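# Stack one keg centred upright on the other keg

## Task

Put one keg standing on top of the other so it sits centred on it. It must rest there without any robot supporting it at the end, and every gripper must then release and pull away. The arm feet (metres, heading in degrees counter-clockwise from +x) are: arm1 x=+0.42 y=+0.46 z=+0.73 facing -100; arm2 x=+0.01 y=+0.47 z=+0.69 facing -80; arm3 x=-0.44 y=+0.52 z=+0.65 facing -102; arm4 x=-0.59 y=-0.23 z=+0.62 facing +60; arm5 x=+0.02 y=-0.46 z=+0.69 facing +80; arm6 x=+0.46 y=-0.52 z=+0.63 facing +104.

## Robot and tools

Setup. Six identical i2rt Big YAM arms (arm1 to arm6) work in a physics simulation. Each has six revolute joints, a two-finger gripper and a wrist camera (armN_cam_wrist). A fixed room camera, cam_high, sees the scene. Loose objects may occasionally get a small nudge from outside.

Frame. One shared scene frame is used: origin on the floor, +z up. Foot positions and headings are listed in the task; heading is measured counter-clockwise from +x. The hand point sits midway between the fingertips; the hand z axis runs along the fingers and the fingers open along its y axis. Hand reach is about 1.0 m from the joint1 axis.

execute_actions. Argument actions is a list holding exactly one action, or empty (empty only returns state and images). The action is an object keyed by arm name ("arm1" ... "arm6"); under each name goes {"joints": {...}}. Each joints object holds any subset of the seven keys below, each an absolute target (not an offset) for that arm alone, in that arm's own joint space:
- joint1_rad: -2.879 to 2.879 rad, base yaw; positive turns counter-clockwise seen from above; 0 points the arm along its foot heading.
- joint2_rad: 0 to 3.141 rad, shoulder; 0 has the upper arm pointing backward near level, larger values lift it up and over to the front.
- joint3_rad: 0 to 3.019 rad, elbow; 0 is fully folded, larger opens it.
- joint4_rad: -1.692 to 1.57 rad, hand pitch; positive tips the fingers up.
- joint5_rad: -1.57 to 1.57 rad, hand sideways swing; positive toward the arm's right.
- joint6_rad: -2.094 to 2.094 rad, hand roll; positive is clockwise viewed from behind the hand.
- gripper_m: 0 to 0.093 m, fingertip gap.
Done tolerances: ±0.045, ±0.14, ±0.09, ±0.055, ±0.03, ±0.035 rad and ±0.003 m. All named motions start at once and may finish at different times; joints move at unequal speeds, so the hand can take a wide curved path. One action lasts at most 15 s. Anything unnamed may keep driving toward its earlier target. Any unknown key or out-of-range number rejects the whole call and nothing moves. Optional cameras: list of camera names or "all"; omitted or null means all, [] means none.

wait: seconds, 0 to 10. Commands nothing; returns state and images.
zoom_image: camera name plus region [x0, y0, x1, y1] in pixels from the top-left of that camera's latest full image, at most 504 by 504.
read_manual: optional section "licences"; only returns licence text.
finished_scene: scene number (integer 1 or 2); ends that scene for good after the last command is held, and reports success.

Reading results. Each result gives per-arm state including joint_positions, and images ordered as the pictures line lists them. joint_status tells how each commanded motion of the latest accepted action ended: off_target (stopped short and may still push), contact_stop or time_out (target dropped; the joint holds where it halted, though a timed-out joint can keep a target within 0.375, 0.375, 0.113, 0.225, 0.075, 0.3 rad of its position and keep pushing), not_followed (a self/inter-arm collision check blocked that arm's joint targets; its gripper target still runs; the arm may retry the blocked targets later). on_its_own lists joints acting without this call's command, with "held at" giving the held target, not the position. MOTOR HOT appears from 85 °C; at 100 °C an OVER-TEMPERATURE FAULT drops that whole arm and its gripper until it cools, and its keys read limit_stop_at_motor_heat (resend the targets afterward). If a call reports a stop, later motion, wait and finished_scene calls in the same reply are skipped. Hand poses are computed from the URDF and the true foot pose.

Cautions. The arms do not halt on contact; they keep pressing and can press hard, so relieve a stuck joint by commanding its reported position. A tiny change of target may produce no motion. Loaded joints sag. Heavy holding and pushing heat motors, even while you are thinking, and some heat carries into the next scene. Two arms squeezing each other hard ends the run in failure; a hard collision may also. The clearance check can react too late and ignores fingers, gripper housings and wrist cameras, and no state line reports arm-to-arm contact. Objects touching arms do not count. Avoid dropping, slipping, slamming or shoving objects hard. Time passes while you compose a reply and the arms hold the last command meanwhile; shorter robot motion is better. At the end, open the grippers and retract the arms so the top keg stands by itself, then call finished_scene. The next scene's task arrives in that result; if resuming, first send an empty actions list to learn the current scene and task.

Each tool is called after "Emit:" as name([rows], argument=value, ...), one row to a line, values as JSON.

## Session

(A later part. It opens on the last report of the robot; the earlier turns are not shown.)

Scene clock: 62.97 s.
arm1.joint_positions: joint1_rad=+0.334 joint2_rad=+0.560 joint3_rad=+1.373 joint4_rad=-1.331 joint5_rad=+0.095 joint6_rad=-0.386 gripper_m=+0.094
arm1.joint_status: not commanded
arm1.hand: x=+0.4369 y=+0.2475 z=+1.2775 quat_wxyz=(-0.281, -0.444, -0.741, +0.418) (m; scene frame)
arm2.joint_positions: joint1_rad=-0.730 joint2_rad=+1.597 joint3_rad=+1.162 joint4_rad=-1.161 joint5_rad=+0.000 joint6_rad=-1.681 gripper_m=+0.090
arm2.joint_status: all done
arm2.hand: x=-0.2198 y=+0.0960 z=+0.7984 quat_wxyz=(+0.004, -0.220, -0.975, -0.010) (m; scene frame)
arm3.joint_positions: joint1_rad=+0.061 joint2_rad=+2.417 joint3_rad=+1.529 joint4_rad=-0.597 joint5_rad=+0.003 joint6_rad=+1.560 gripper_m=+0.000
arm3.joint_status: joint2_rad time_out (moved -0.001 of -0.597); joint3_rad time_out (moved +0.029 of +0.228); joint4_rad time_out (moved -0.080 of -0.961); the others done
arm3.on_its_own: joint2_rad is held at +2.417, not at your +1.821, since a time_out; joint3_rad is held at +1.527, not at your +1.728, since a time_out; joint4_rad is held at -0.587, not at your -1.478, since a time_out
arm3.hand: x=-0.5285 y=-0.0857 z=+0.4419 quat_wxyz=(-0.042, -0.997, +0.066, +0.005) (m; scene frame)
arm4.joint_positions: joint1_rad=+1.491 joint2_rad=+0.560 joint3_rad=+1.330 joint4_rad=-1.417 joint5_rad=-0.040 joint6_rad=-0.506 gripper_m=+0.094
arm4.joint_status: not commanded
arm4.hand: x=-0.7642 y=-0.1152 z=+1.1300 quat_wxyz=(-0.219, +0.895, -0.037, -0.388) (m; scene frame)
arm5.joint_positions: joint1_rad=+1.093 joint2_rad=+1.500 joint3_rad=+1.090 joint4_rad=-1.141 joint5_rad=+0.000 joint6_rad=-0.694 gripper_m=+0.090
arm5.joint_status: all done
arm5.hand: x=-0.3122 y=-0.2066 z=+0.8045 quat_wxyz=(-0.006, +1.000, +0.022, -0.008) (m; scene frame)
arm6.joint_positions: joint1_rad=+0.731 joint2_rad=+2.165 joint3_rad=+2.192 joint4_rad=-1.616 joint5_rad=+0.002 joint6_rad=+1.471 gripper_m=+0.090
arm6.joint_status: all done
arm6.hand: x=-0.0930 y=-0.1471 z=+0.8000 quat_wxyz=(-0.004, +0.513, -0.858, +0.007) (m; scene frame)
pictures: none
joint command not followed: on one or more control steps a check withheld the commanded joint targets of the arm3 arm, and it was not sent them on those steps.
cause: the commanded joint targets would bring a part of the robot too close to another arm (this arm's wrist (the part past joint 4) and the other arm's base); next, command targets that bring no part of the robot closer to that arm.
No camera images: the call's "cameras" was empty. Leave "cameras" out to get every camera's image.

Emit:
execute_actions([
  {"arm3":{"joints":{"joint2_rad":2.1,"joint3_rad":1.2,"joint4_rad":-0.67}},"arm5":{"joints":{"joint2_rad":1.348,"joint3_rad":0.92,"joint4_rad":-1.143}},"arm2":{"joints":{"joint2_rad":1.429,"joint3_rad":1.0,"joint4_rad":-1.142}}},
], cameras=["cam_high"])

Emit:
execute_actions([
  {"arm3":{"joints":{"joint2_rad":1.612,"joint3_rad":1.4,"joint4_rad":-1.36}}},
], cameras=[])

Emit:
execute_actions([
  {"arm3":{"joints":{"joint1_rad":0.225,"joint6_rad":0.61,"gripper_m":0.09}}},
], cameras=["arm2_cam_wrist","arm3_cam_wrist","arm5_cam_wrist","arm6_cam_wrist","cam_high"])

Scene clock: 64.43 s.
arm1.joint_positions: joint1_rad=+0.334 joint2_rad=+0.560 joint3_rad=+1.373 joint4_rad=-1.331 joint5_rad=+0.095 joint6_rad=-0.386 gripper_m=+0.094
arm1.joint_status: not commanded
arm1.hand: x=+0.4369 y=+0.2475 z=+1.2775 quat_wxyz=(-0.281, -0.444, -0.741, +0.418) (m; scene frame)
arm2.joint_positions: joint1_rad=-0.730 joint2_rad=+1.428 joint3_rad=+1.002 joint4_rad=-1.150 joint5_rad=+0.000 joint6_rad=-1.681 gripper_m=+0.090
arm2.joint_status: all done
arm2.hand: x=-0.1892 y=+0.1453 z=+0.8090 quat_wxyz=(+0.007, -0.220, -0.976, +0.000) (m; scene frame)
arm3.joint_positions: joint1_rad=+0.058 joint2_rad=+2.103 joint3_rad=+1.208 joint4_rad=-0.661 joint5_rad=+0.001 joint6_rad=+1.560 gripper_m=+0.000
arm3.joint_status: all done
arm3.hand: x=-0.5155 y=+0.0109 z=+0.5311 quat_wxyz=(-0.007, -0.998, +0.068, +0.001) (m; scene frame)
arm4.joint_positions: joint1_rad=+1.491 joint2_rad=+0.560 joint3_rad=+1.330 joint4_rad=-1.417 joint5_rad=-0.040 joint6_rad=-0.506 gripper_m=+0.094
arm4.joint_status: not commanded
arm4.hand: x=-0.7642 y=-0.1152 z=+1.1300 quat_wxyz=(-0.219, +0.895, -0.037, -0.388) (m; scene frame)
arm5.joint_positions: joint1_rad=+1.093 joint2_rad=+1.345 joint3_rad=+0.932 joint4_rad=-1.141 joint5_rad=+0.000 joint6_rad=-0.694 gripper_m=+0.090
arm5.joint_status: all done
arm5.hand: x=-0.2639 y=-0.2434 z=+0.8052 quat_wxyz=(-0.005, +1.000, +0.022, -0.006) (m; scene frame)
arm6.joint_positions: joint1_rad=+0.731 joint2_rad=+2.165 joint3_rad=+2.192 joint4_rad=-1.616 joint5_rad=+0.002 joint6_rad=+1.471 gripper_m=+0.090
arm6.joint_status: not commanded
arm6.hand: x=-0.0930 y=-0.1471 z=+0.8000 quat_wxyz=(-0.004, +0.513, -0.858, +0.007) (m; scene frame)
pictures: cam_high
Images, in order (width x height): cam_high 672x504.

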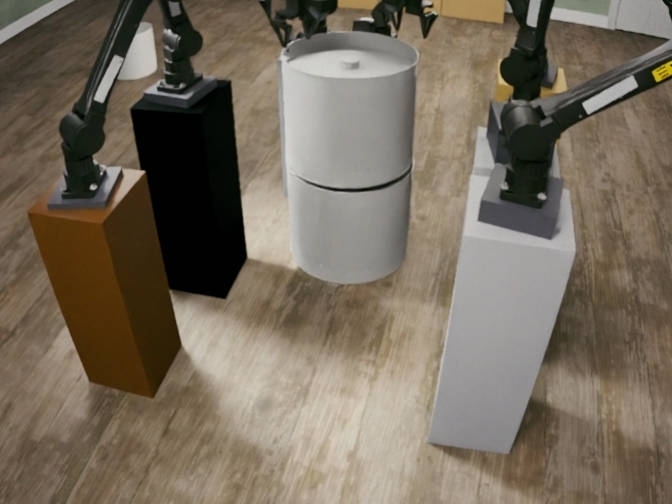

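Scene clock: 65.83 s.
arm1.joint_positions: joint1_rad=+0.334 joint2_rad=+0.560 joint3_rad=+1.373 joint4_rad=-1.331 joint5_rad=+0.095 joint6_rad=-0.386 gripper_m=+0.094
arm1.joint_status: not commanded
arm1.hand: x=+0.4369 y=+0.2475 z=+1.2775 quat_wxyz=(-0.281, -0.444, -0.741, +0.418) (m; scene frame)
arm2.joint_positions: joint1_rad=-0.730 joint2_rad=+1.428 joint3_rad=+1.002 joint4_rad=-1.150 joint5_rad=+0.000 joint6_rad=-1.681 gripper_m=+0.090
arm2.joint_status: not commanded
arm2.hand: x=-0.1892 y=+0.1453 z=+0.8090 quat_wxyz=(+0.007, -0.220, -0.976, +0.000) (m; scene frame)
arm3.joint_positions: joint1_rad=+0.058 joint2_rad=+1.597 joint3_rad=+1.385 joint4_rad=-1.347 joint5_rad=+0.001 joint6_rad=+1.560 gripper_m=+0.000
arm3.joint_status: all done
arm3.hand: x=-0.5099 y=+0.0492 z=+0.8338 quat_wxyz=(-0.005, -0.998, +0.068, +0.001) (m; scene frame)
arm4.joint_positions: joint1_rad=+1.491 joint2_rad=+0.560 joint3_rad=+1.330 joint4_rad=-1.417 joint5_rad=-0.040 joint6_rad=-0.506 gripper_m=+0.094
arm4.joint_status: not commanded
arm4.hand: x=-0.7642 y=-0.1152 z=+1.1300 quat_wxyz=(-0.219, +0.895, -0.037, -0.388) (m; scene frame)
arm5.joint_positions: joint1_rad=+1.093 joint2_rad=+1.345 joint3_rad=+0.932 joint4_rad=-1.141 joint5_rad=+0.000 joint6_rad=-0.694 gripper_m=+0.090
arm5.joint_status: not commanded
arm5.hand: x=-0.2639 y=-0.2434 z=+0.8052 quat_wxyz=(-0.005, +1.000, +0.022, -0.006) (m; scene frame)
arm6.joint_positions: joint1_rad=+0.731 joint2_rad=+2.165 joint3_rad=+2.192 joint4_rad=-1.616 joint5_rad=+0.002 joint6_rad=+1.471 gripper_m=+0.090
arm6.joint_status: not commanded
arm6.hand: x=-0.0930 y=-0.1471 z=+0.8000 quat_wxyz=(-0.004, +0.513, -0.858, +0.007) (m; scene frame)
pictures: none
No camera images: the call's "cameras" was empty. Leave "cameras" out to get every camera's image.

Scene clock: 67.67 s.
arm1.joint_positions: joint1_rad=+0.334 joint2_rad=+0.560 joint3_rad=+1.373 joint4_rad=-1.331 joint5_rad=+0.095 joint6_rad=-0.386 gripper_m=+0.094
arm1.joint_status: not commanded
arm1.hand: x=+0.4369 y=+0.2475 z=+1.2775 quat_wxyz=(-0.281, -0.444, -0.741, +0.418) (m; scene frame)
arm2.joint_positions: joint1_rad=-0.730 joint2_rad=+1.428 joint3_rad=+1.002 joint4_rad=-1.150 joint5_rad=+0.000 joint6_rad=-1.681 gripper_m=+0.090
arm2.joint_status: not commanded
arm2.hand: x=-0.1892 y=+0.1453 z=+0.8090 quat_wxyz=(+0.007, -0.220, -0.976, +0.000) (m; scene frame)
arm3.joint_positions: joint1_rad=+0.237 joint2_rad=+1.597 joint3_rad=+1.385 joint4_rad=-1.347 joint5_rad=+0.000 joint6_rad=+0.622 gripper_m=+0.090
arm3.joint_status: all done
arm3.hand: x=-0.4252 y=+0.0443 z=+0.8338 quat_wxyz=(-0.005, -0.882, -0.471, +0.002) (m; scene frame)
arm4.joint_positions: joint1_rad=+1.491 joint2_rad=+0.560 joint3_rad=+1.330 joint4_rad=-1.417 joint5_rad=-0.040 joint6_rad=-0.506 gripper_m=+0.094
arm4.joint_status: not commanded
arm4.hand: x=-0.7642 y=-0.1152 z=+1.1300 quat_wxyz=(-0.219, +0.895, -0.037, -0.388) (m; scene frame)
arm5.joint_positions: joint1_rad=+1.093 joint2_rad=+1.345 joint3_rad=+0.932 joint4_rad=-1.141 joint5_rad=+0.000 joint6_rad=-0.694 gripper_m=+0.090
arm5.joint_status: not commanded
arm5.hand: x=-0.2639 y=-0.2434 z=+0.8052 quat_wxyz=(-0.005, +1.000, +0.022, -0.006) (m; scene frame)
arm6.joint_positions: joint1_rad=+0.731 joint2_rad=+2.165 joint3_rad=+2.192 joint4_rad=-1.616 joint5_rad=+0.002 joint6_rad=+1.471 gripper_m=+0.090
arm6.joint_status: not commanded
arm6.hand: x=-0.0930 y=-0.1471 z=+0.8000 quat_wxyz=(-0.004, +0.513, -0.858, +0.007) (m; scene frame)
pictures: arm2_cam_wrist, arm3_cam_wrist, arm5_cam_wrist, arm6_cam_wrist, cam_high
Images, in order (width x height): arm2_cam_wrist 672x504, arm3_cam_wrist 672x504, arm5_cam_wrist 672x504, arm6_cam_wrist 672x504, cam_high 672x504.

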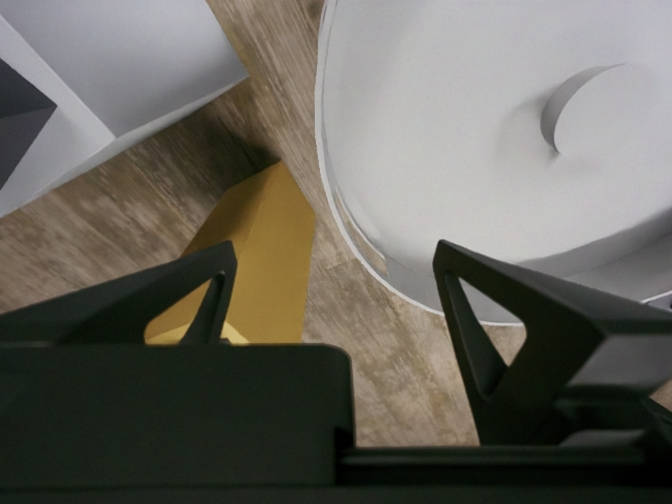

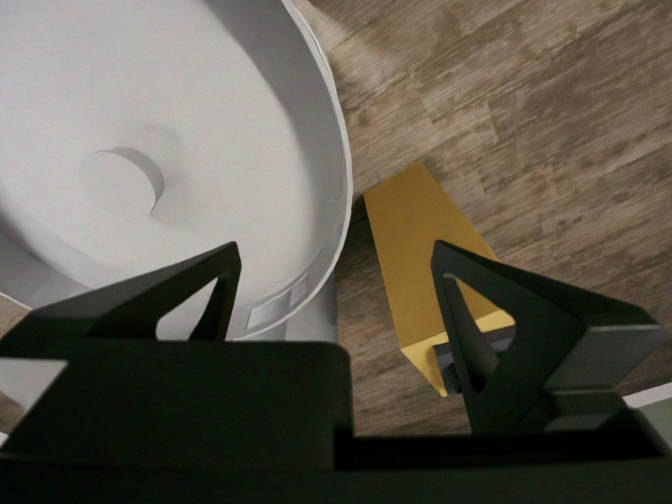

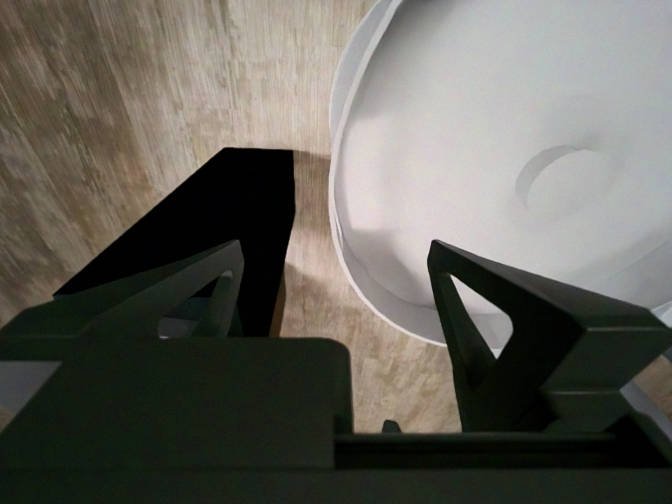

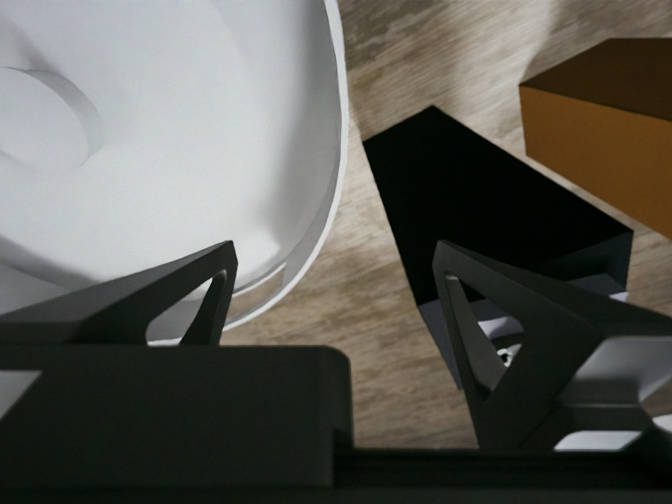

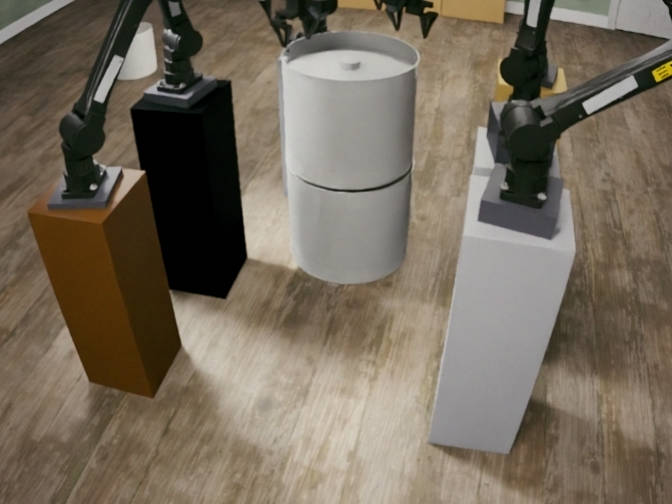

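Emit:
execute_actions([
  {"arm5":{"joints":{"joint2_rad":1.514,"joint3_rad":0.78,"joint4_rad":-0.837}},"arm2":{"joints":{"joint2_rad":1.586,"joint3_rad":0.866,"joint4_rad":-0.851}},"arm3":{"joints":{"joint2_rad":1.7055,"joint3_rad":1.16,"joint4_rad":-1.016}},"arm6":{"joints":{"joint2_rad":2.17,"joint3_rad":1.95,"joint4_rad":-1.334}}},
], cameras=["arm2_cam_wrist","arm3_cam_wrist","arm5_cam_wrist","arm6_cam_wrist"])

Emit:
execute_actions([
  {"arm5":{"joints":{"gripper_m":0}},"arm2":{"joints":{"gripper_m":0}},"arm3":{"joints":{"gripper_m":0}},"arm6":{"joints":{"gripper_m":0}}},
], cameras=[])

Scene clock: 69.10 s.
arm1.joint_positions: joint1_rad=+0.334 joint2_rad=+0.560 joint3_rad=+1.373 joint4_rad=-1.331 joint5_rad=+0.095 joint6_rad=-0.386 gripper_m=+0.094
arm1.joint_status: not commanded
arm1.hand: x=+0.4369 y=+0.2475 z=+1.2775 quat_wxyz=(-0.281, -0.444, -0.741, +0.418) (m; scene frame)
arm2.joint_positions: joint1_rad=-0.730 joint2_rad=+1.599 joint3_rad=+0.854 joint4_rad=-0.865 joint5_rad=+0.000 joint6_rad=-1.681 gripper_m=+0.090
arm2.joint_status: all done
arm2.hand: x=-0.1855 y=+0.1540 z=+0.7000 quat_wxyz=(+0.001, -0.220, -0.975, -0.017) (m; scene frame)
arm3.joint_positions: joint1_rad=+0.237 joint2_rad=+1.715 joint3_rad=+1.153 joint4_rad=-1.030 joint5_rad=+0.000 joint6_rad=+0.621 gripper_m=+0.090
arm3.joint_status: all done
arm3.hand: x=-0.4256 y=+0.0589 z=+0.6988 quat_wxyz=(+0.010, -0.882, -0.471, -0.005) (m; scene frame)
arm4.joint_positions: joint1_rad=+1.491 joint2_rad=+0.560 joint3_rad=+1.330 joint4_rad=-1.417 joint5_rad=-0.040 joint6_rad=-0.506 gripper_m=+0.094
arm4.joint_status: not commanded
arm4.hand: x=-0.7642 y=-0.1152 z=+1.1300 quat_wxyz=(-0.219, +0.895, -0.037, -0.388) (m; scene frame)
arm5.joint_positions: joint1_rad=+1.093 joint2_rad=+1.522 joint3_rad=+0.779 joint4_rad=-0.847 joint5_rad=+0.000 joint6_rad=-0.694 gripper_m=+0.090
arm5.joint_status: all done
arm5.hand: x=-0.2565 y=-0.2491 z=+0.6976 quat_wxyz=(+0.006, +1.000, +0.022, +0.007) (m; scene frame)
arm6.joint_positions: joint1_rad=+0.731 joint2_rad=+2.170 joint3_rad=+1.949 joint4_rad=-1.353 joint5_rad=+0.002 joint6_rad=+1.471 gripper_m=+0.090
arm6.joint_status: all done
arm6.hand: x=-0.0898 y=-0.1493 z=+0.7039 quat_wxyz=(-0.001, +0.513, -0.858, +0.000) (m; scene frame)
pictures: arm2_cam_wrist, arm3_cam_wrist, arm5_cam_wrist, arm6_cam_wrist
Images, in order (width x height): arm2_cam_wrist 672x504, arm3_cam_wrist 672x504, arm5_cam_wrist 672x504, arm6_cam_wrist 672x504.

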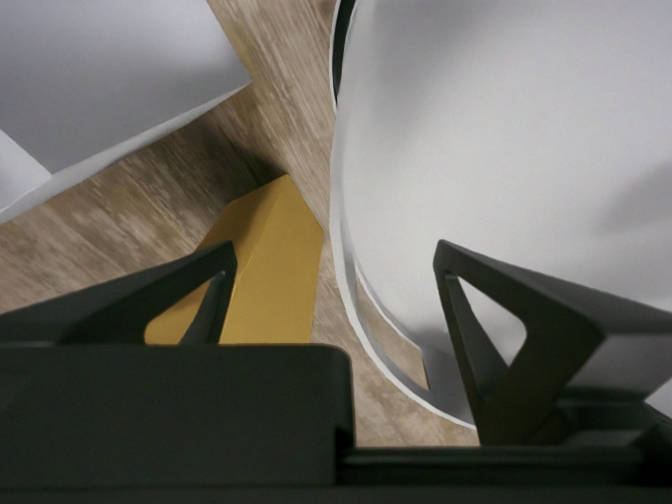

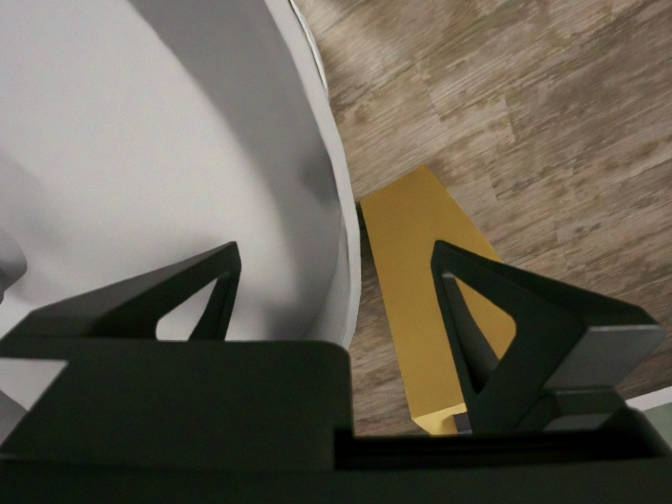

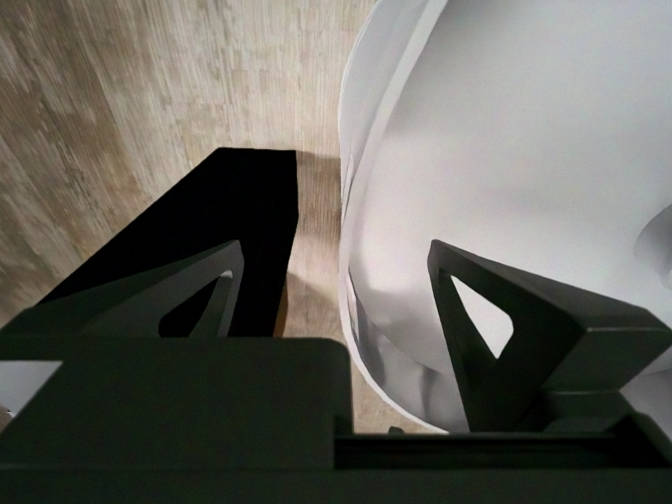

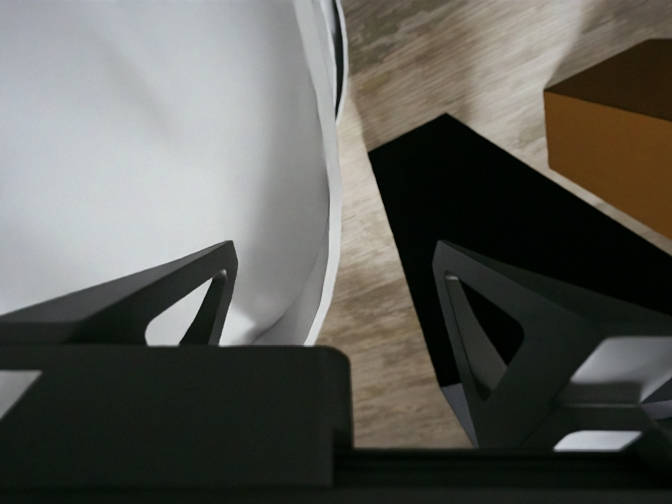

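Scene clock: 70.13 s.
arm1.joint_positions: joint1_rad=+0.334 joint2_rad=+0.560 joint3_rad=+1.373 joint4_rad=-1.331 joint5_rad=+0.095 joint6_rad=-0.386 gripper_m=+0.094
arm1.joint_status: not commanded
arm1.hand: x=+0.4369 y=+0.2475 z=+1.2775 quat_wxyz=(-0.281, -0.444, -0.741, +0.418) (m; scene frame)
arm2.joint_positions: joint1_rad=-0.729 joint2_rad=+1.599 joint3_rad=+0.854 joint4_rad=-0.864 joint5_rad=+0.000 joint6_rad=-1.738 gripper_m=+0.004
arm2.joint_status: gripper_m off_target (ended at +0.004, target +0.000)
arm2.hand: x=-0.1853 y=+0.1534 z=+0.7000 quat_wxyz=(+0.001, -0.191, -0.981, -0.016) (m; scene frame)
arm3.joint_positions: joint1_rad=+0.227 joint2_rad=+1.715 joint3_rad=+1.150 joint4_rad=-1.033 joint5_rad=-0.004 joint6_rad=+0.601 gripper_m=+0.003
arm3.joint_status: gripper_m off_target (ended at +0.003, target +0.000)
arm3.hand: x=-0.4293 y=+0.0607 z=+0.6983 quat_wxyz=(+0.011, -0.879, -0.476, -0.008) (m; scene frame)
arm4.joint_positions: joint1_rad=+1.491 joint2_rad=+0.560 joint3_rad=+1.330 joint4_rad=-1.417 joint5_rad=-0.040 joint6_rad=-0.506 gripper_m=+0.094
arm4.joint_status: not commanded
arm4.hand: x=-0.7642 y=-0.1152 z=+1.1300 quat_wxyz=(-0.219, +0.895, -0.037, -0.388) (m; scene frame)
arm5.joint_positions: joint1_rad=+1.088 joint2_rad=+1.522 joint3_rad=+0.779 joint4_rad=-0.840 joint5_rad=+0.014 joint6_rad=-0.691 gripper_m=+0.003
arm5.joint_status: gripper_m off_target (ended at +0.003, target +0.000)
arm5.hand: x=-0.2552 y=-0.2448 z=+0.6977 quat_wxyz=(-0.002, +1.000, +0.018, +0.009) (m; scene frame)
arm6.joint_positions: joint1_rad=+0.729 joint2_rad=+2.170 joint3_rad=+1.949 joint4_rad=-1.350 joint5_rad=-0.003 joint6_rad=+1.535 gripper_m=+0.004
arm6.joint_status: gripper_m off_target (ended at +0.004, target +0.000)
arm6.hand: x=-0.0898 y=-0.1482 z=+0.7039 quat_wxyz=(+0.001, +0.485, -0.875, +0.000) (m; scene frame)
pictures: none
No camera images: the call's "cameras" was empty. Leave "cameras" out to get every camera's image.

Emit:
execute_actions([
  {"arm5":{"joints":{"gripper_m":0.03}},"arm2":{"joints":{"gripper_m":0.03}},"arm3":{"joints":{"gripper_m":0.03}},"arm6":{"joints":{"gripper_m":0.03}}},
], cameras=[])

Emit:
execute_actions([
  {"arm5":{"joints":{"joint2_rad":1.58,"joint3_rad":0.77,"joint4_rad":-0.76}},"arm2":{"joints":{"joint2_rad":1.65,"joint3_rad":0.855,"joint4_rad":-0.776,"joint6_rad":-1.738}},"arm3":{"joints":{"joint2_rad":1.755,"joint3_rad":1.13,"joint4_rad":-0.945}},"arm6":{"joints":{"joint2_rad":2.2,"joint3_rad":1.91,"joint4_rad":-1.28,"joint6_rad":1.535}}},
], cameras=[])

Emit:
execute_actions([
  {"arm5":{"joints":{"gripper_m":0}},"arm2":{"joints":{"gripper_m":0}},"arm3":{"joints":{"gripper_m":0}},"arm6":{"joints":{"gripper_m":0}}},
], cameras=["arm2_cam_wrist","arm3_cam_wrist","arm5_cam_wrist","arm6_cam_wrist"])

Scene clock: 71.17 s.
arm1.joint_positions: joint1_rad=+0.334 joint2_rad=+0.560 joint3_rad=+1.373 joint4_rad=-1.331 joint5_rad=+0.095 joint6_rad=-0.386 gripper_m=+0.094
arm1.joint_status: not commanded
arm1.hand: x=+0.4369 y=+0.2475 z=+1.2775 quat_wxyz=(-0.281, -0.444, -0.741, +0.418) (m; scene frame)
arm2.joint_positions: joint1_rad=-0.729 joint2_rad=+1.599 joint3_rad=+0.854 joint4_rad=-0.863 joint5_rad=+0.000 joint6_rad=-1.700 gripper_m=+0.030
arm2.joint_status: all done
arm2.hand: x=-0.1853 y=+0.1533 z=+0.7000 quat_wxyz=(+0.002, -0.210, -0.978, -0.016) (m; scene frame)
arm3.joint_positions: joint1_rad=+0.227 joint2_rad=+1.715 joint3_rad=+1.150 joint4_rad=-1.030 joint5_rad=-0.003 joint6_rad=+0.601 gripper_m=+0.030
arm3.joint_status: all done
arm3.hand: x=-0.4295 y=+0.0598 z=+0.6982 quat_wxyz=(+0.010, -0.879, -0.476, -0.007) (m; scene frame)
arm4.joint_positions: joint1_rad=+1.491 joint2_rad=+0.560 joint3_rad=+1.330 joint4_rad=-1.417 joint5_rad=-0.040 joint6_rad=-0.506 gripper_m=+0.094
arm4.joint_status: not commanded
arm4.hand: x=-0.7642 y=-0.1152 z=+1.1300 quat_wxyz=(-0.219, +0.895, -0.037, -0.388) (m; scene frame)
arm5.joint_positions: joint1_rad=+1.088 joint2_rad=+1.521 joint3_rad=+0.779 joint4_rad=-0.840 joint5_rad=+0.003 joint6_rad=-0.694 gripper_m=+0.030
arm5.joint_status: all done
arm5.hand: x=-0.2564 y=-0.2463 z=+0.6978 quat_wxyz=(+0.003, +1.000, +0.019, +0.006) (m; scene frame)
arm6.joint_positions: joint1_rad=+0.729 joint2_rad=+2.170 joint3_rad=+1.949 joint4_rad=-1.350 joint5_rad=-0.002 joint6_rad=+1.489 gripper_m=+0.030
arm6.joint_status: all done
arm6.hand: x=-0.0898 y=-0.1481 z=+0.7039 quat_wxyz=(+0.001, +0.505, -0.863, +0.000) (m; scene frame)
pictures: none
No camera images: the call's "cameras" was empty. Leave "cameras" out to get every camera's image.

Scene clock: 72.00 s.
arm1.joint_positions: joint1_rad=+0.334 joint2_rad=+0.560 joint3_rad=+1.373 joint4_rad=-1.331 joint5_rad=+0.095 joint6_rad=-0.386 gripper_m=+0.094
arm1.joint_status: not commanded
arm1.hand: x=+0.4369 y=+0.2475 z=+1.2775 quat_wxyz=(-0.281, -0.444, -0.741, +0.418) (m; scene frame)
arm2.joint_positions: joint1_rad=-0.729 joint2_rad=+1.655 joint3_rad=+0.854 joint4_rad=-0.790 joint5_rad=+0.000 joint6_rad=-1.728 gripper_m=+0.030
arm2.joint_status: all done
arm2.hand: x=-0.1909 y=+0.1447 z=+0.6796 quat_wxyz=(+0.004, -0.196, -0.981, -0.008) (m; scene frame)
arm3.joint_positions: joint1_rad=+0.227 joint2_rad=+1.734 joint3_rad=+1.137 joint4_rad=-0.960 joint5_rad=-0.003 joint6_rad=+0.601 gripper_m=+0.030
arm3.joint_status: all done
arm3.hand: x=-0.4293 y=+0.0503 z=+0.6854 quat_wxyz=(-0.007, -0.879, -0.476, +0.002) (m; scene frame)
arm4.joint_positions: joint1_rad=+1.491 joint2_rad=+0.560 joint3_rad=+1.330 joint4_rad=-1.417 joint5_rad=-0.040 joint6_rad=-0.506 gripper_m=+0.094
arm4.joint_status: not commanded
arm4.hand: x=-0.7642 y=-0.1152 z=+1.1300 quat_wxyz=(-0.219, +0.895, -0.037, -0.388) (m; scene frame)
arm5.joint_positions: joint1_rad=+1.088 joint2_rad=+1.565 joint3_rad=+0.779 joint4_rad=-0.769 joint5_rad=+0.003 joint6_rad=-0.694 gripper_m=+0.030
arm5.joint_status: all done
arm5.hand: x=-0.2657 y=-0.2391 z=+0.6833 quat_wxyz=(-0.006, +1.000, +0.019, -0.005) (m; scene frame)
arm6.joint_positions: joint1_rad=+0.729 joint2_rad=+2.185 joint3_rad=+1.915 joint4_rad=-1.299 joint5_rad=-0.002 joint6_rad=+1.526 gripper_m=+0.030
arm6.joint_status: all done
arm6.hand: x=-0.0901 y=-0.1479 z=+0.6821 quat_wxyz=(+0.002, +0.489, -0.872, -0.001) (m; scene frame)
pictures: none
No camera images: the call's "cameras" was empty. Leave "cameras" out to get every camera's image.

Scene clock: 72.73 s.
arm1.joint_positions: joint1_rad=+0.334 joint2_rad=+0.560 joint3_rad=+1.373 joint4_rad=-1.331 joint5_rad=+0.095 joint6_rad=-0.386 gripper_m=+0.094
arm1.joint_status: not commanded
arm1.hand: x=+0.4369 y=+0.2475 z=+1.2775 quat_wxyz=(-0.281, -0.444, -0.741, +0.418) (m; scene frame)
arm2.joint_positions: joint1_rad=-0.729 joint2_rad=+1.655 joint3_rad=+0.838 joint4_rad=-0.798 joint5_rad=+0.005 joint6_rad=-1.809 gripper_m=+0.003
arm2.joint_status: gripper_m off_target (ended at +0.003, target +0.000)
arm2.hand: x=-0.1863 y=+0.1540 z=+0.6754 quat_wxyz=(+0.002, -0.156, -0.988, -0.020) (m; scene frame)
arm3.joint_positions: joint1_rad=+0.219 joint2_rad=+1.734 joint3_rad=+1.132 joint4_rad=-0.959 joint5_rad=-0.002 joint6_rad=+0.559 gripper_m=+0.003
arm3.joint_status: all done
arm3.hand: x=-0.4335 y=+0.0525 z=+0.6837 quat_wxyz=(-0.004, -0.871, -0.491, +0.001) (m; scene frame)
arm4.joint_positions: joint1_rad=+1.491 joint2_rad=+0.560 joint3_rad=+1.330 joint4_rad=-1.417 joint5_rad=-0.040 joint6_rad=-0.506 gripper_m=+0.094
arm4.joint_status: not commanded
arm4.hand: x=-0.7642 y=-0.1152 z=+1.1300 quat_wxyz=(-0.219, +0.895, -0.037, -0.388) (m; scene frame)
arm5.joint_positions: joint1_rad=+1.091 joint2_rad=+1.565 joint3_rad=+0.775 joint4_rad=-0.772 joint5_rad=-0.011 joint6_rad=-0.633 gripper_m=+0.003
arm5.joint_status: all done
arm5.hand: x=-0.2656 y=-0.2436 z=+0.6822 quat_wxyz=(+0.002, +1.000, -0.010, -0.007) (m; scene frame)
arm6.joint_positions: joint1_rad=+0.729 joint2_rad=+2.185 joint3_rad=+1.914 joint4_rad=-1.298 joint5_rad=-0.004 joint6_rad=+1.599 gripper_m=+0.003
arm6.joint_status: all done
arm6.hand: x=-0.0901 y=-0.1482 z=+0.6817 quat_wxyz=(+0.003, +0.457, -0.890, -0.001) (m; scene frame)
pictures: arm2_cam_wrist, arm3_cam_wrist, arm5_cam_wrist, arm6_cam_wrist
Images, in order (width x height): arm2_cam_wrist 672x504, arm3_cam_wrist 672x504, arm5_cam_wrist 672x504, arm6_cam_wrist 672x504.

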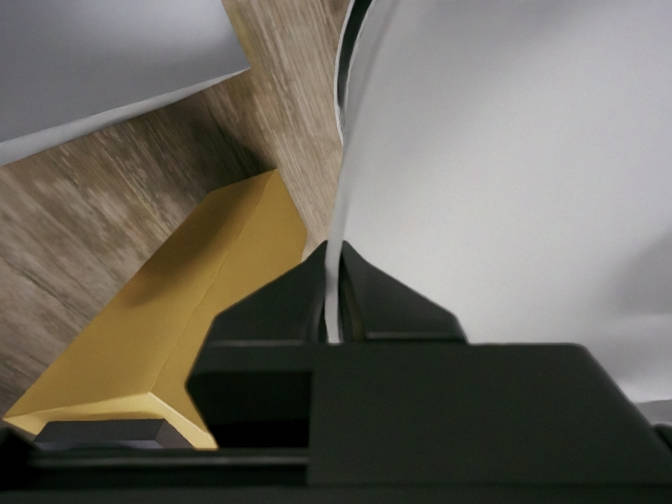

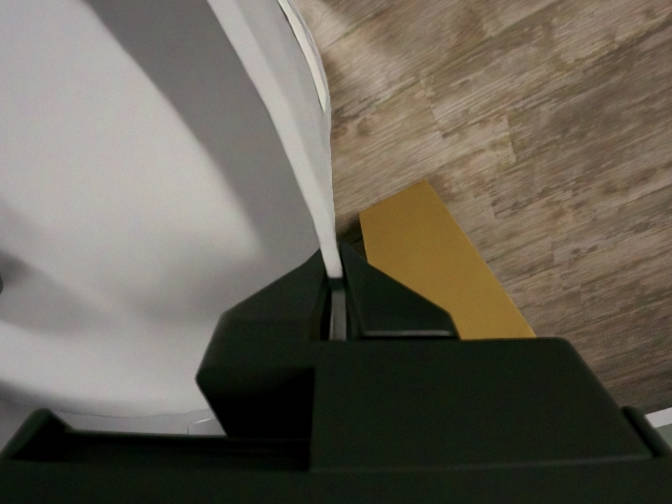

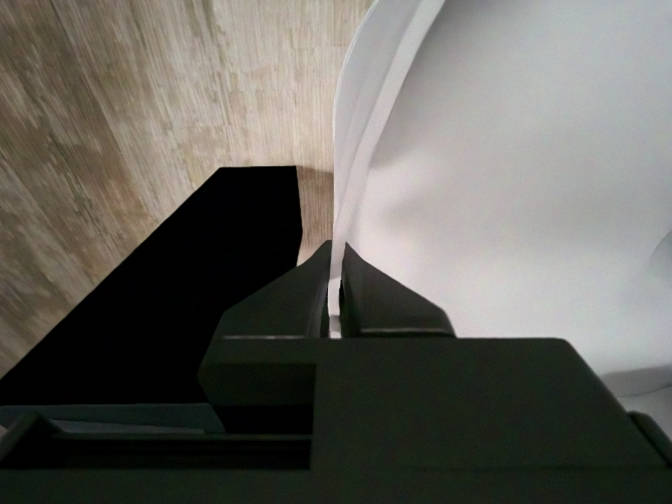

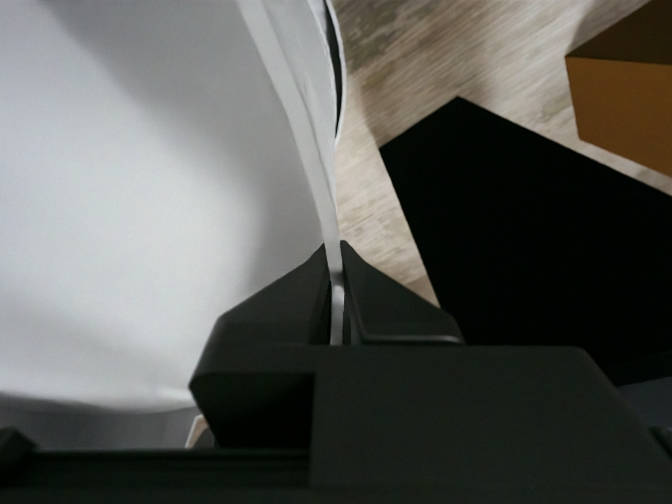

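Emit:
execute_actions([
  {"arm5":{"joints":{"joint1_rad":1.014,"joint2_rad":1.333,"joint3_rad":0.88,"joint4_rad":-1.12,"joint6_rad":-0.70}},"arm2":{"joints":{"joint1_rad":-0.639,"joint2_rad":1.385,"joint3_rad":0.915,"joint4_rad":-1.10,"joint6_rad":-1.72}},"arm3":{"joints":{"joint1_rad":0.309,"joint2_rad":1.609,"joint3_rad":1.335,"joint4_rad":-1.30,"joint6_rad":0.65}},"arm6":{"joints":{"joint1_rad":0.69,"joint2_rad":2.05,"joint3_rad":1.945,"joint4_rad":-1.465,"joint6_rad":1.56}}},
], cameras=["arm2_cam_wrist","arm3_cam_wrist","arm5_cam_wrist","arm6_cam_wrist","cam_high"])

Scene clock: 75.57 s.
arm1.joint_positions: joint1_rad=+0.334 joint2_rad=+0.560 joint3_rad=+1.373 joint4_rad=-1.331 joint5_rad=+0.095 joint6_rad=-0.386 gripper_m=+0.094
arm1.joint_status: not commanded
arm1.hand: x=+0.4369 y=+0.2475 z=+1.2775 quat_wxyz=(-0.281, -0.444, -0.741, +0.418) (m; scene frame)
arm2.joint_positions: joint1_rad=-0.635 joint2_rad=+1.477 joint3_rad=+0.838 joint4_rad=-1.007 joint5_rad=-0.017 joint6_rad=-1.744 gripper_m=+0.003
arm2.joint_status: joint4_rad time_out (moved -0.209 of -0.302); the others done
arm2.on_its_own: joint4_rad reads -1.007 and still pushes toward -1.100 since a time_out
arm2.hand: x=-0.1382 y=+0.1622 z=+0.7376 quat_wxyz=(-0.012, -0.142, -0.989, -0.032) (m; scene frame)
arm3.joint_positions: joint1_rad=+0.316 joint2_rad=+1.717 joint3_rad=+1.251 joint4_rad=-1.196 joint5_rad=-0.034 joint6_rad=+0.624 gripper_m=+0.004
arm3.joint_status: joint4_rad time_out (moved -0.237 of -0.341); the others done
arm3.on_its_own: joint4_rad reads -1.196 and still pushes toward -1.300 since a time_out
arm3.hand: x=-0.3830 y=+0.0605 z=+0.7318 quat_wxyz=(+0.035, -0.863, -0.503, -0.034) (m; scene frame)
arm4.joint_positions: joint1_rad=+1.491 joint2_rad=+0.560 joint3_rad=+1.330 joint4_rad=-1.417 joint5_rad=-0.040 joint6_rad=-0.506 gripper_m=+0.094
arm4.joint_status: not commanded
arm4.hand: x=-0.7642 y=-0.1152 z=+1.1300 quat_wxyz=(-0.219, +0.895, -0.037, -0.388) (m; scene frame)
arm5.joint_positions: joint1_rad=+0.996 joint2_rad=+1.447 joint3_rad=+0.790 joint4_rad=-1.012 joint5_rad=+0.028 joint6_rad=-0.714 gripper_m=+0.003
arm5.joint_status: joint3_rad time_out (moved +0.015 of +0.105); joint4_rad time_out (moved -0.239 of -0.348); the others done
arm5.on_its_own: joint3_rad reads +0.790 and still pushes toward +0.880 since a time_out; joint4_rad reads -1.012 and still pushes toward -1.120 since a time_out
arm5.hand: x=-0.2116 y=-0.2379 z=+0.7265 quat_wxyz=(+0.022, +0.999, -0.016, +0.046) (m; scene frame)
arm6.joint_positions: joint1_rad=+0.676 joint2_rad=+2.092 joint3_rad=+1.902 joint4_rad=-1.458 joint5_rad=+0.012 joint6_rad=+1.556 gripper_m=+0.004
arm6.joint_status: all done
arm6.hand: x=-0.0372 y=-0.1406 z=+0.7366 quat_wxyz=(-0.022, +0.452, -0.891, +0.031) (m; scene frame)
pictures: arm2_cam_wrist, arm3_cam_wrist, arm5_cam_wrist, arm6_cam_wrist, cam_high
Images, in order (width x height): arm2_cam_wrist 672x504, arm3_cam_wrist 672x504, arm5_cam_wrist 672x504, arm6_cam_wrist 672x504, cam_high 672x504.

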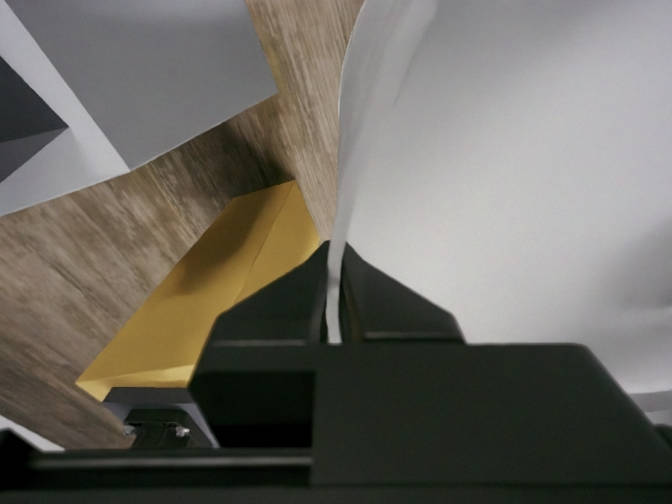

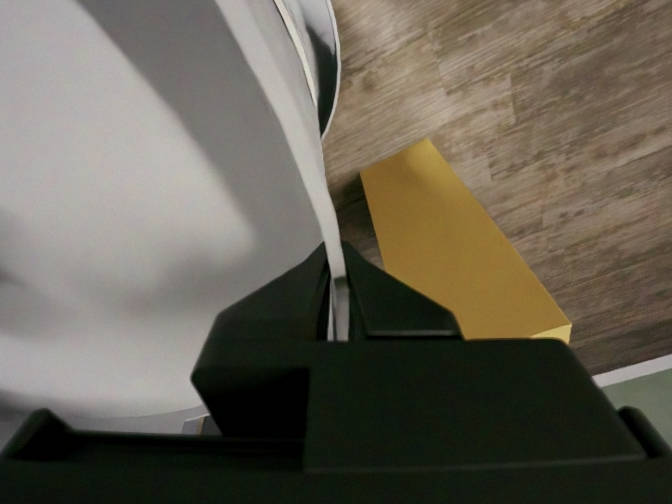

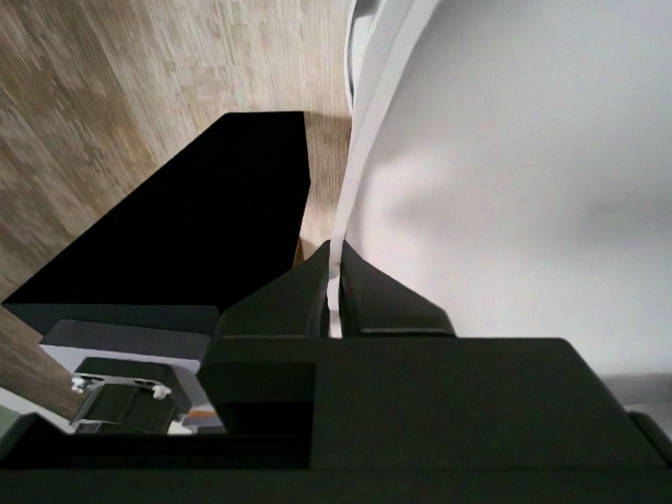

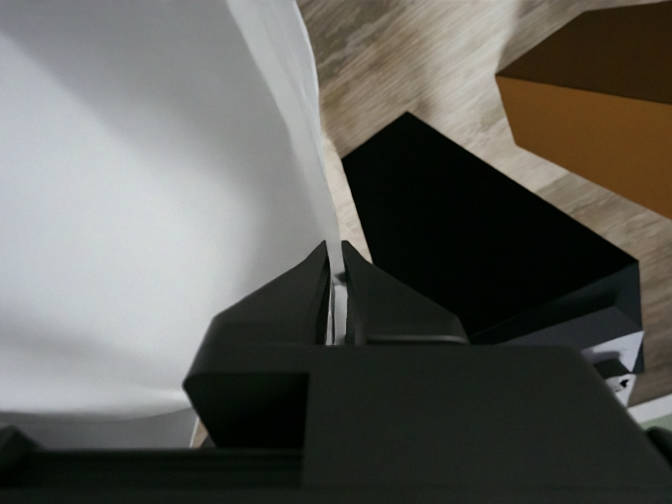

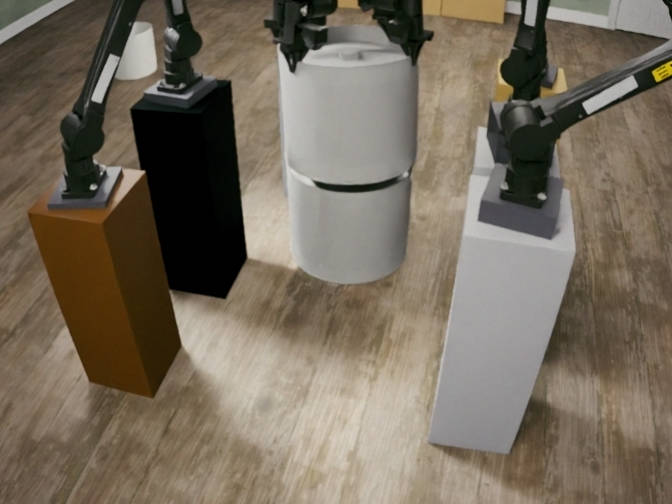

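Emit:
execute_actions([
  {"arm5":{"joints":{"joint1_rad":1.052,"joint2_rad":1.449,"joint3_rad":0.796,"joint4_rad":-0.914,"joint6_rad":-0.667}},"arm2":{"joints":{"joint1_rad":-0.684,"joint2_rad":1.52,"joint3_rad":0.849,"joint4_rad":-0.915,"joint6_rad":-1.765}},"arm3":{"joints":{"joint1_rad":0.264,"joint2_rad":1.671,"joint3_rad":1.202,"joint4_rad":-1.097,"joint6_rad":0.605}},"arm6":{"joints":{"joint1_rad":0.71,"joint2_rad":2.118,"joint3_rad":1.898,"joint4_rad":-1.35,"joint6_rad":1.58}}},
], cameras=["arm2_cam_wrist","arm3_cam_wrist","arm5_cam_wrist","arm6_cam_wrist","cam_high"])

Scene clock: 77.90 s.
arm1.joint_positions: joint1_rad=+0.334 joint2_rad=+0.560 joint3_rad=+1.373 joint4_rad=-1.331 joint5_rad=+0.095 joint6_rad=-0.386 gripper_m=+0.094
arm1.joint_status: not commanded
arm1.hand: x=+0.4369 y=+0.2475 z=+1.2775 quat_wxyz=(-0.281, -0.444, -0.741, +0.418) (m; scene frame)
arm2.joint_positions: joint1_rad=-0.674 joint2_rad=+1.613 joint3_rad=+0.814 joint4_rad=-0.862 joint5_rad=+0.003 joint6_rad=-1.775 gripper_m=+0.004
arm2.joint_status: all done
arm2.hand: x=-0.1577 y=+0.1631 z=+0.6843 quat_wxyz=(-0.006, -0.146, -0.988, -0.042) (m; scene frame)
arm3.joint_positions: joint1_rad=+0.274 joint2_rad=+1.752 joint3_rad=+1.173 joint4_rad=-1.054 joint5_rad=-0.026 joint6_rad=+0.589 gripper_m=+0.003
arm3.joint_status: all done
arm3.hand: x=-0.4039 y=+0.0602 z=+0.6890 quat_wxyz=(+0.023, -0.865, -0.501, -0.025) (m; scene frame)
arm4.joint_positions: joint1_rad=+1.491 joint2_rad=+0.560 joint3_rad=+1.330 joint4_rad=-1.417 joint5_rad=-0.040 joint6_rad=-0.506 gripper_m=+0.094
arm4.joint_status: not commanded
arm4.hand: x=-0.7642 y=-0.1152 z=+1.1300 quat_wxyz=(-0.219, +0.895, -0.037, -0.388) (m; scene frame)
arm5.joint_positions: joint1_rad=+1.029 joint2_rad=+1.557 joint3_rad=+0.773 joint4_rad=-0.855 joint5_rad=+0.015 joint6_rad=-0.681 gripper_m=+0.003
arm5.joint_status: joint4_rad time_out (moved +0.157 of +0.098); the others done
arm5.on_its_own: joint4_rad reads -0.855 and still pushes toward -0.914 since a time_out
arm5.hand: x=-0.2338 y=-0.2362 z=+0.6849 quat_wxyz=(+0.016, +0.999, -0.016, +0.031) (m; scene frame)
arm6.joint_positions: joint1_rad=+0.691 joint2_rad=+2.157 joint3_rad=+1.876 joint4_rad=-1.335 joint5_rad=-0.004 joint6_rad=+1.570 gripper_m=+0.004
arm6.joint_status: all done
arm6.hand: x=-0.0593 y=-0.1400 z=+0.6856 quat_wxyz=(-0.008, +0.452, -0.892, +0.020) (m; scene frame)
pictures: arm2_cam_wrist, arm3_cam_wrist, arm5_cam_wrist, arm6_cam_wrist, cam_high
Images, in order (width x height): arm2_cam_wrist 672x504, arm3_cam_wrist 672x504, arm5_cam_wrist 672x504, arm6_cam_wrist 672x504, cam_high 672x504.

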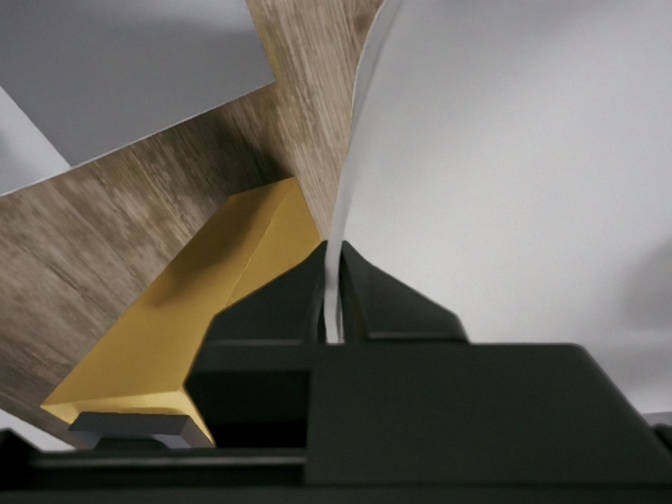

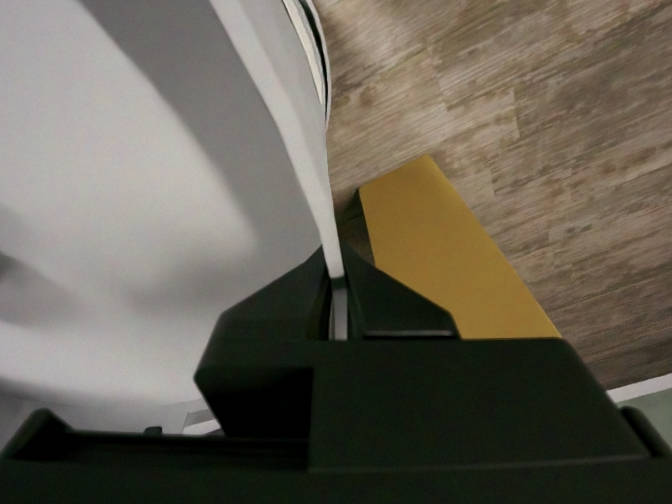

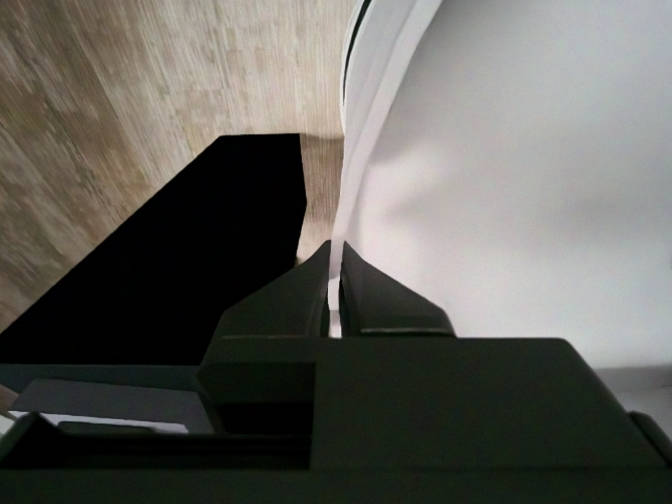

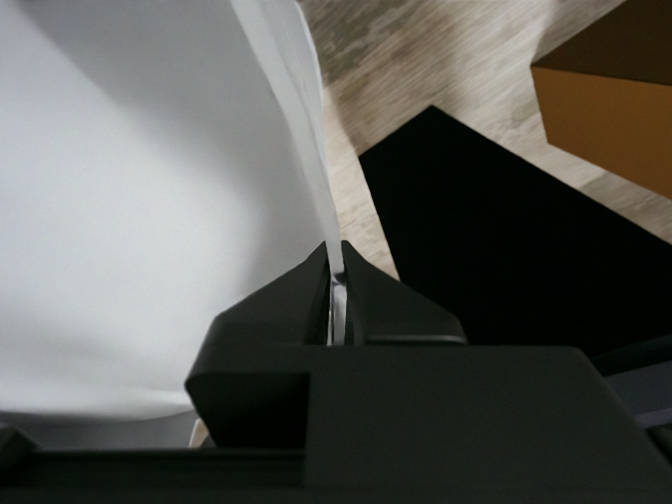

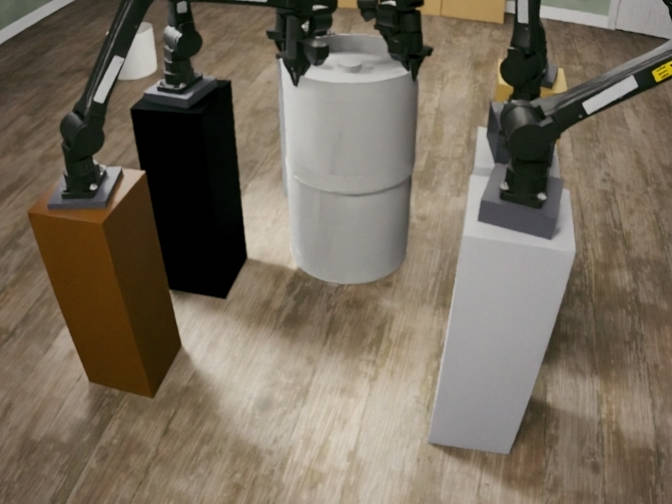

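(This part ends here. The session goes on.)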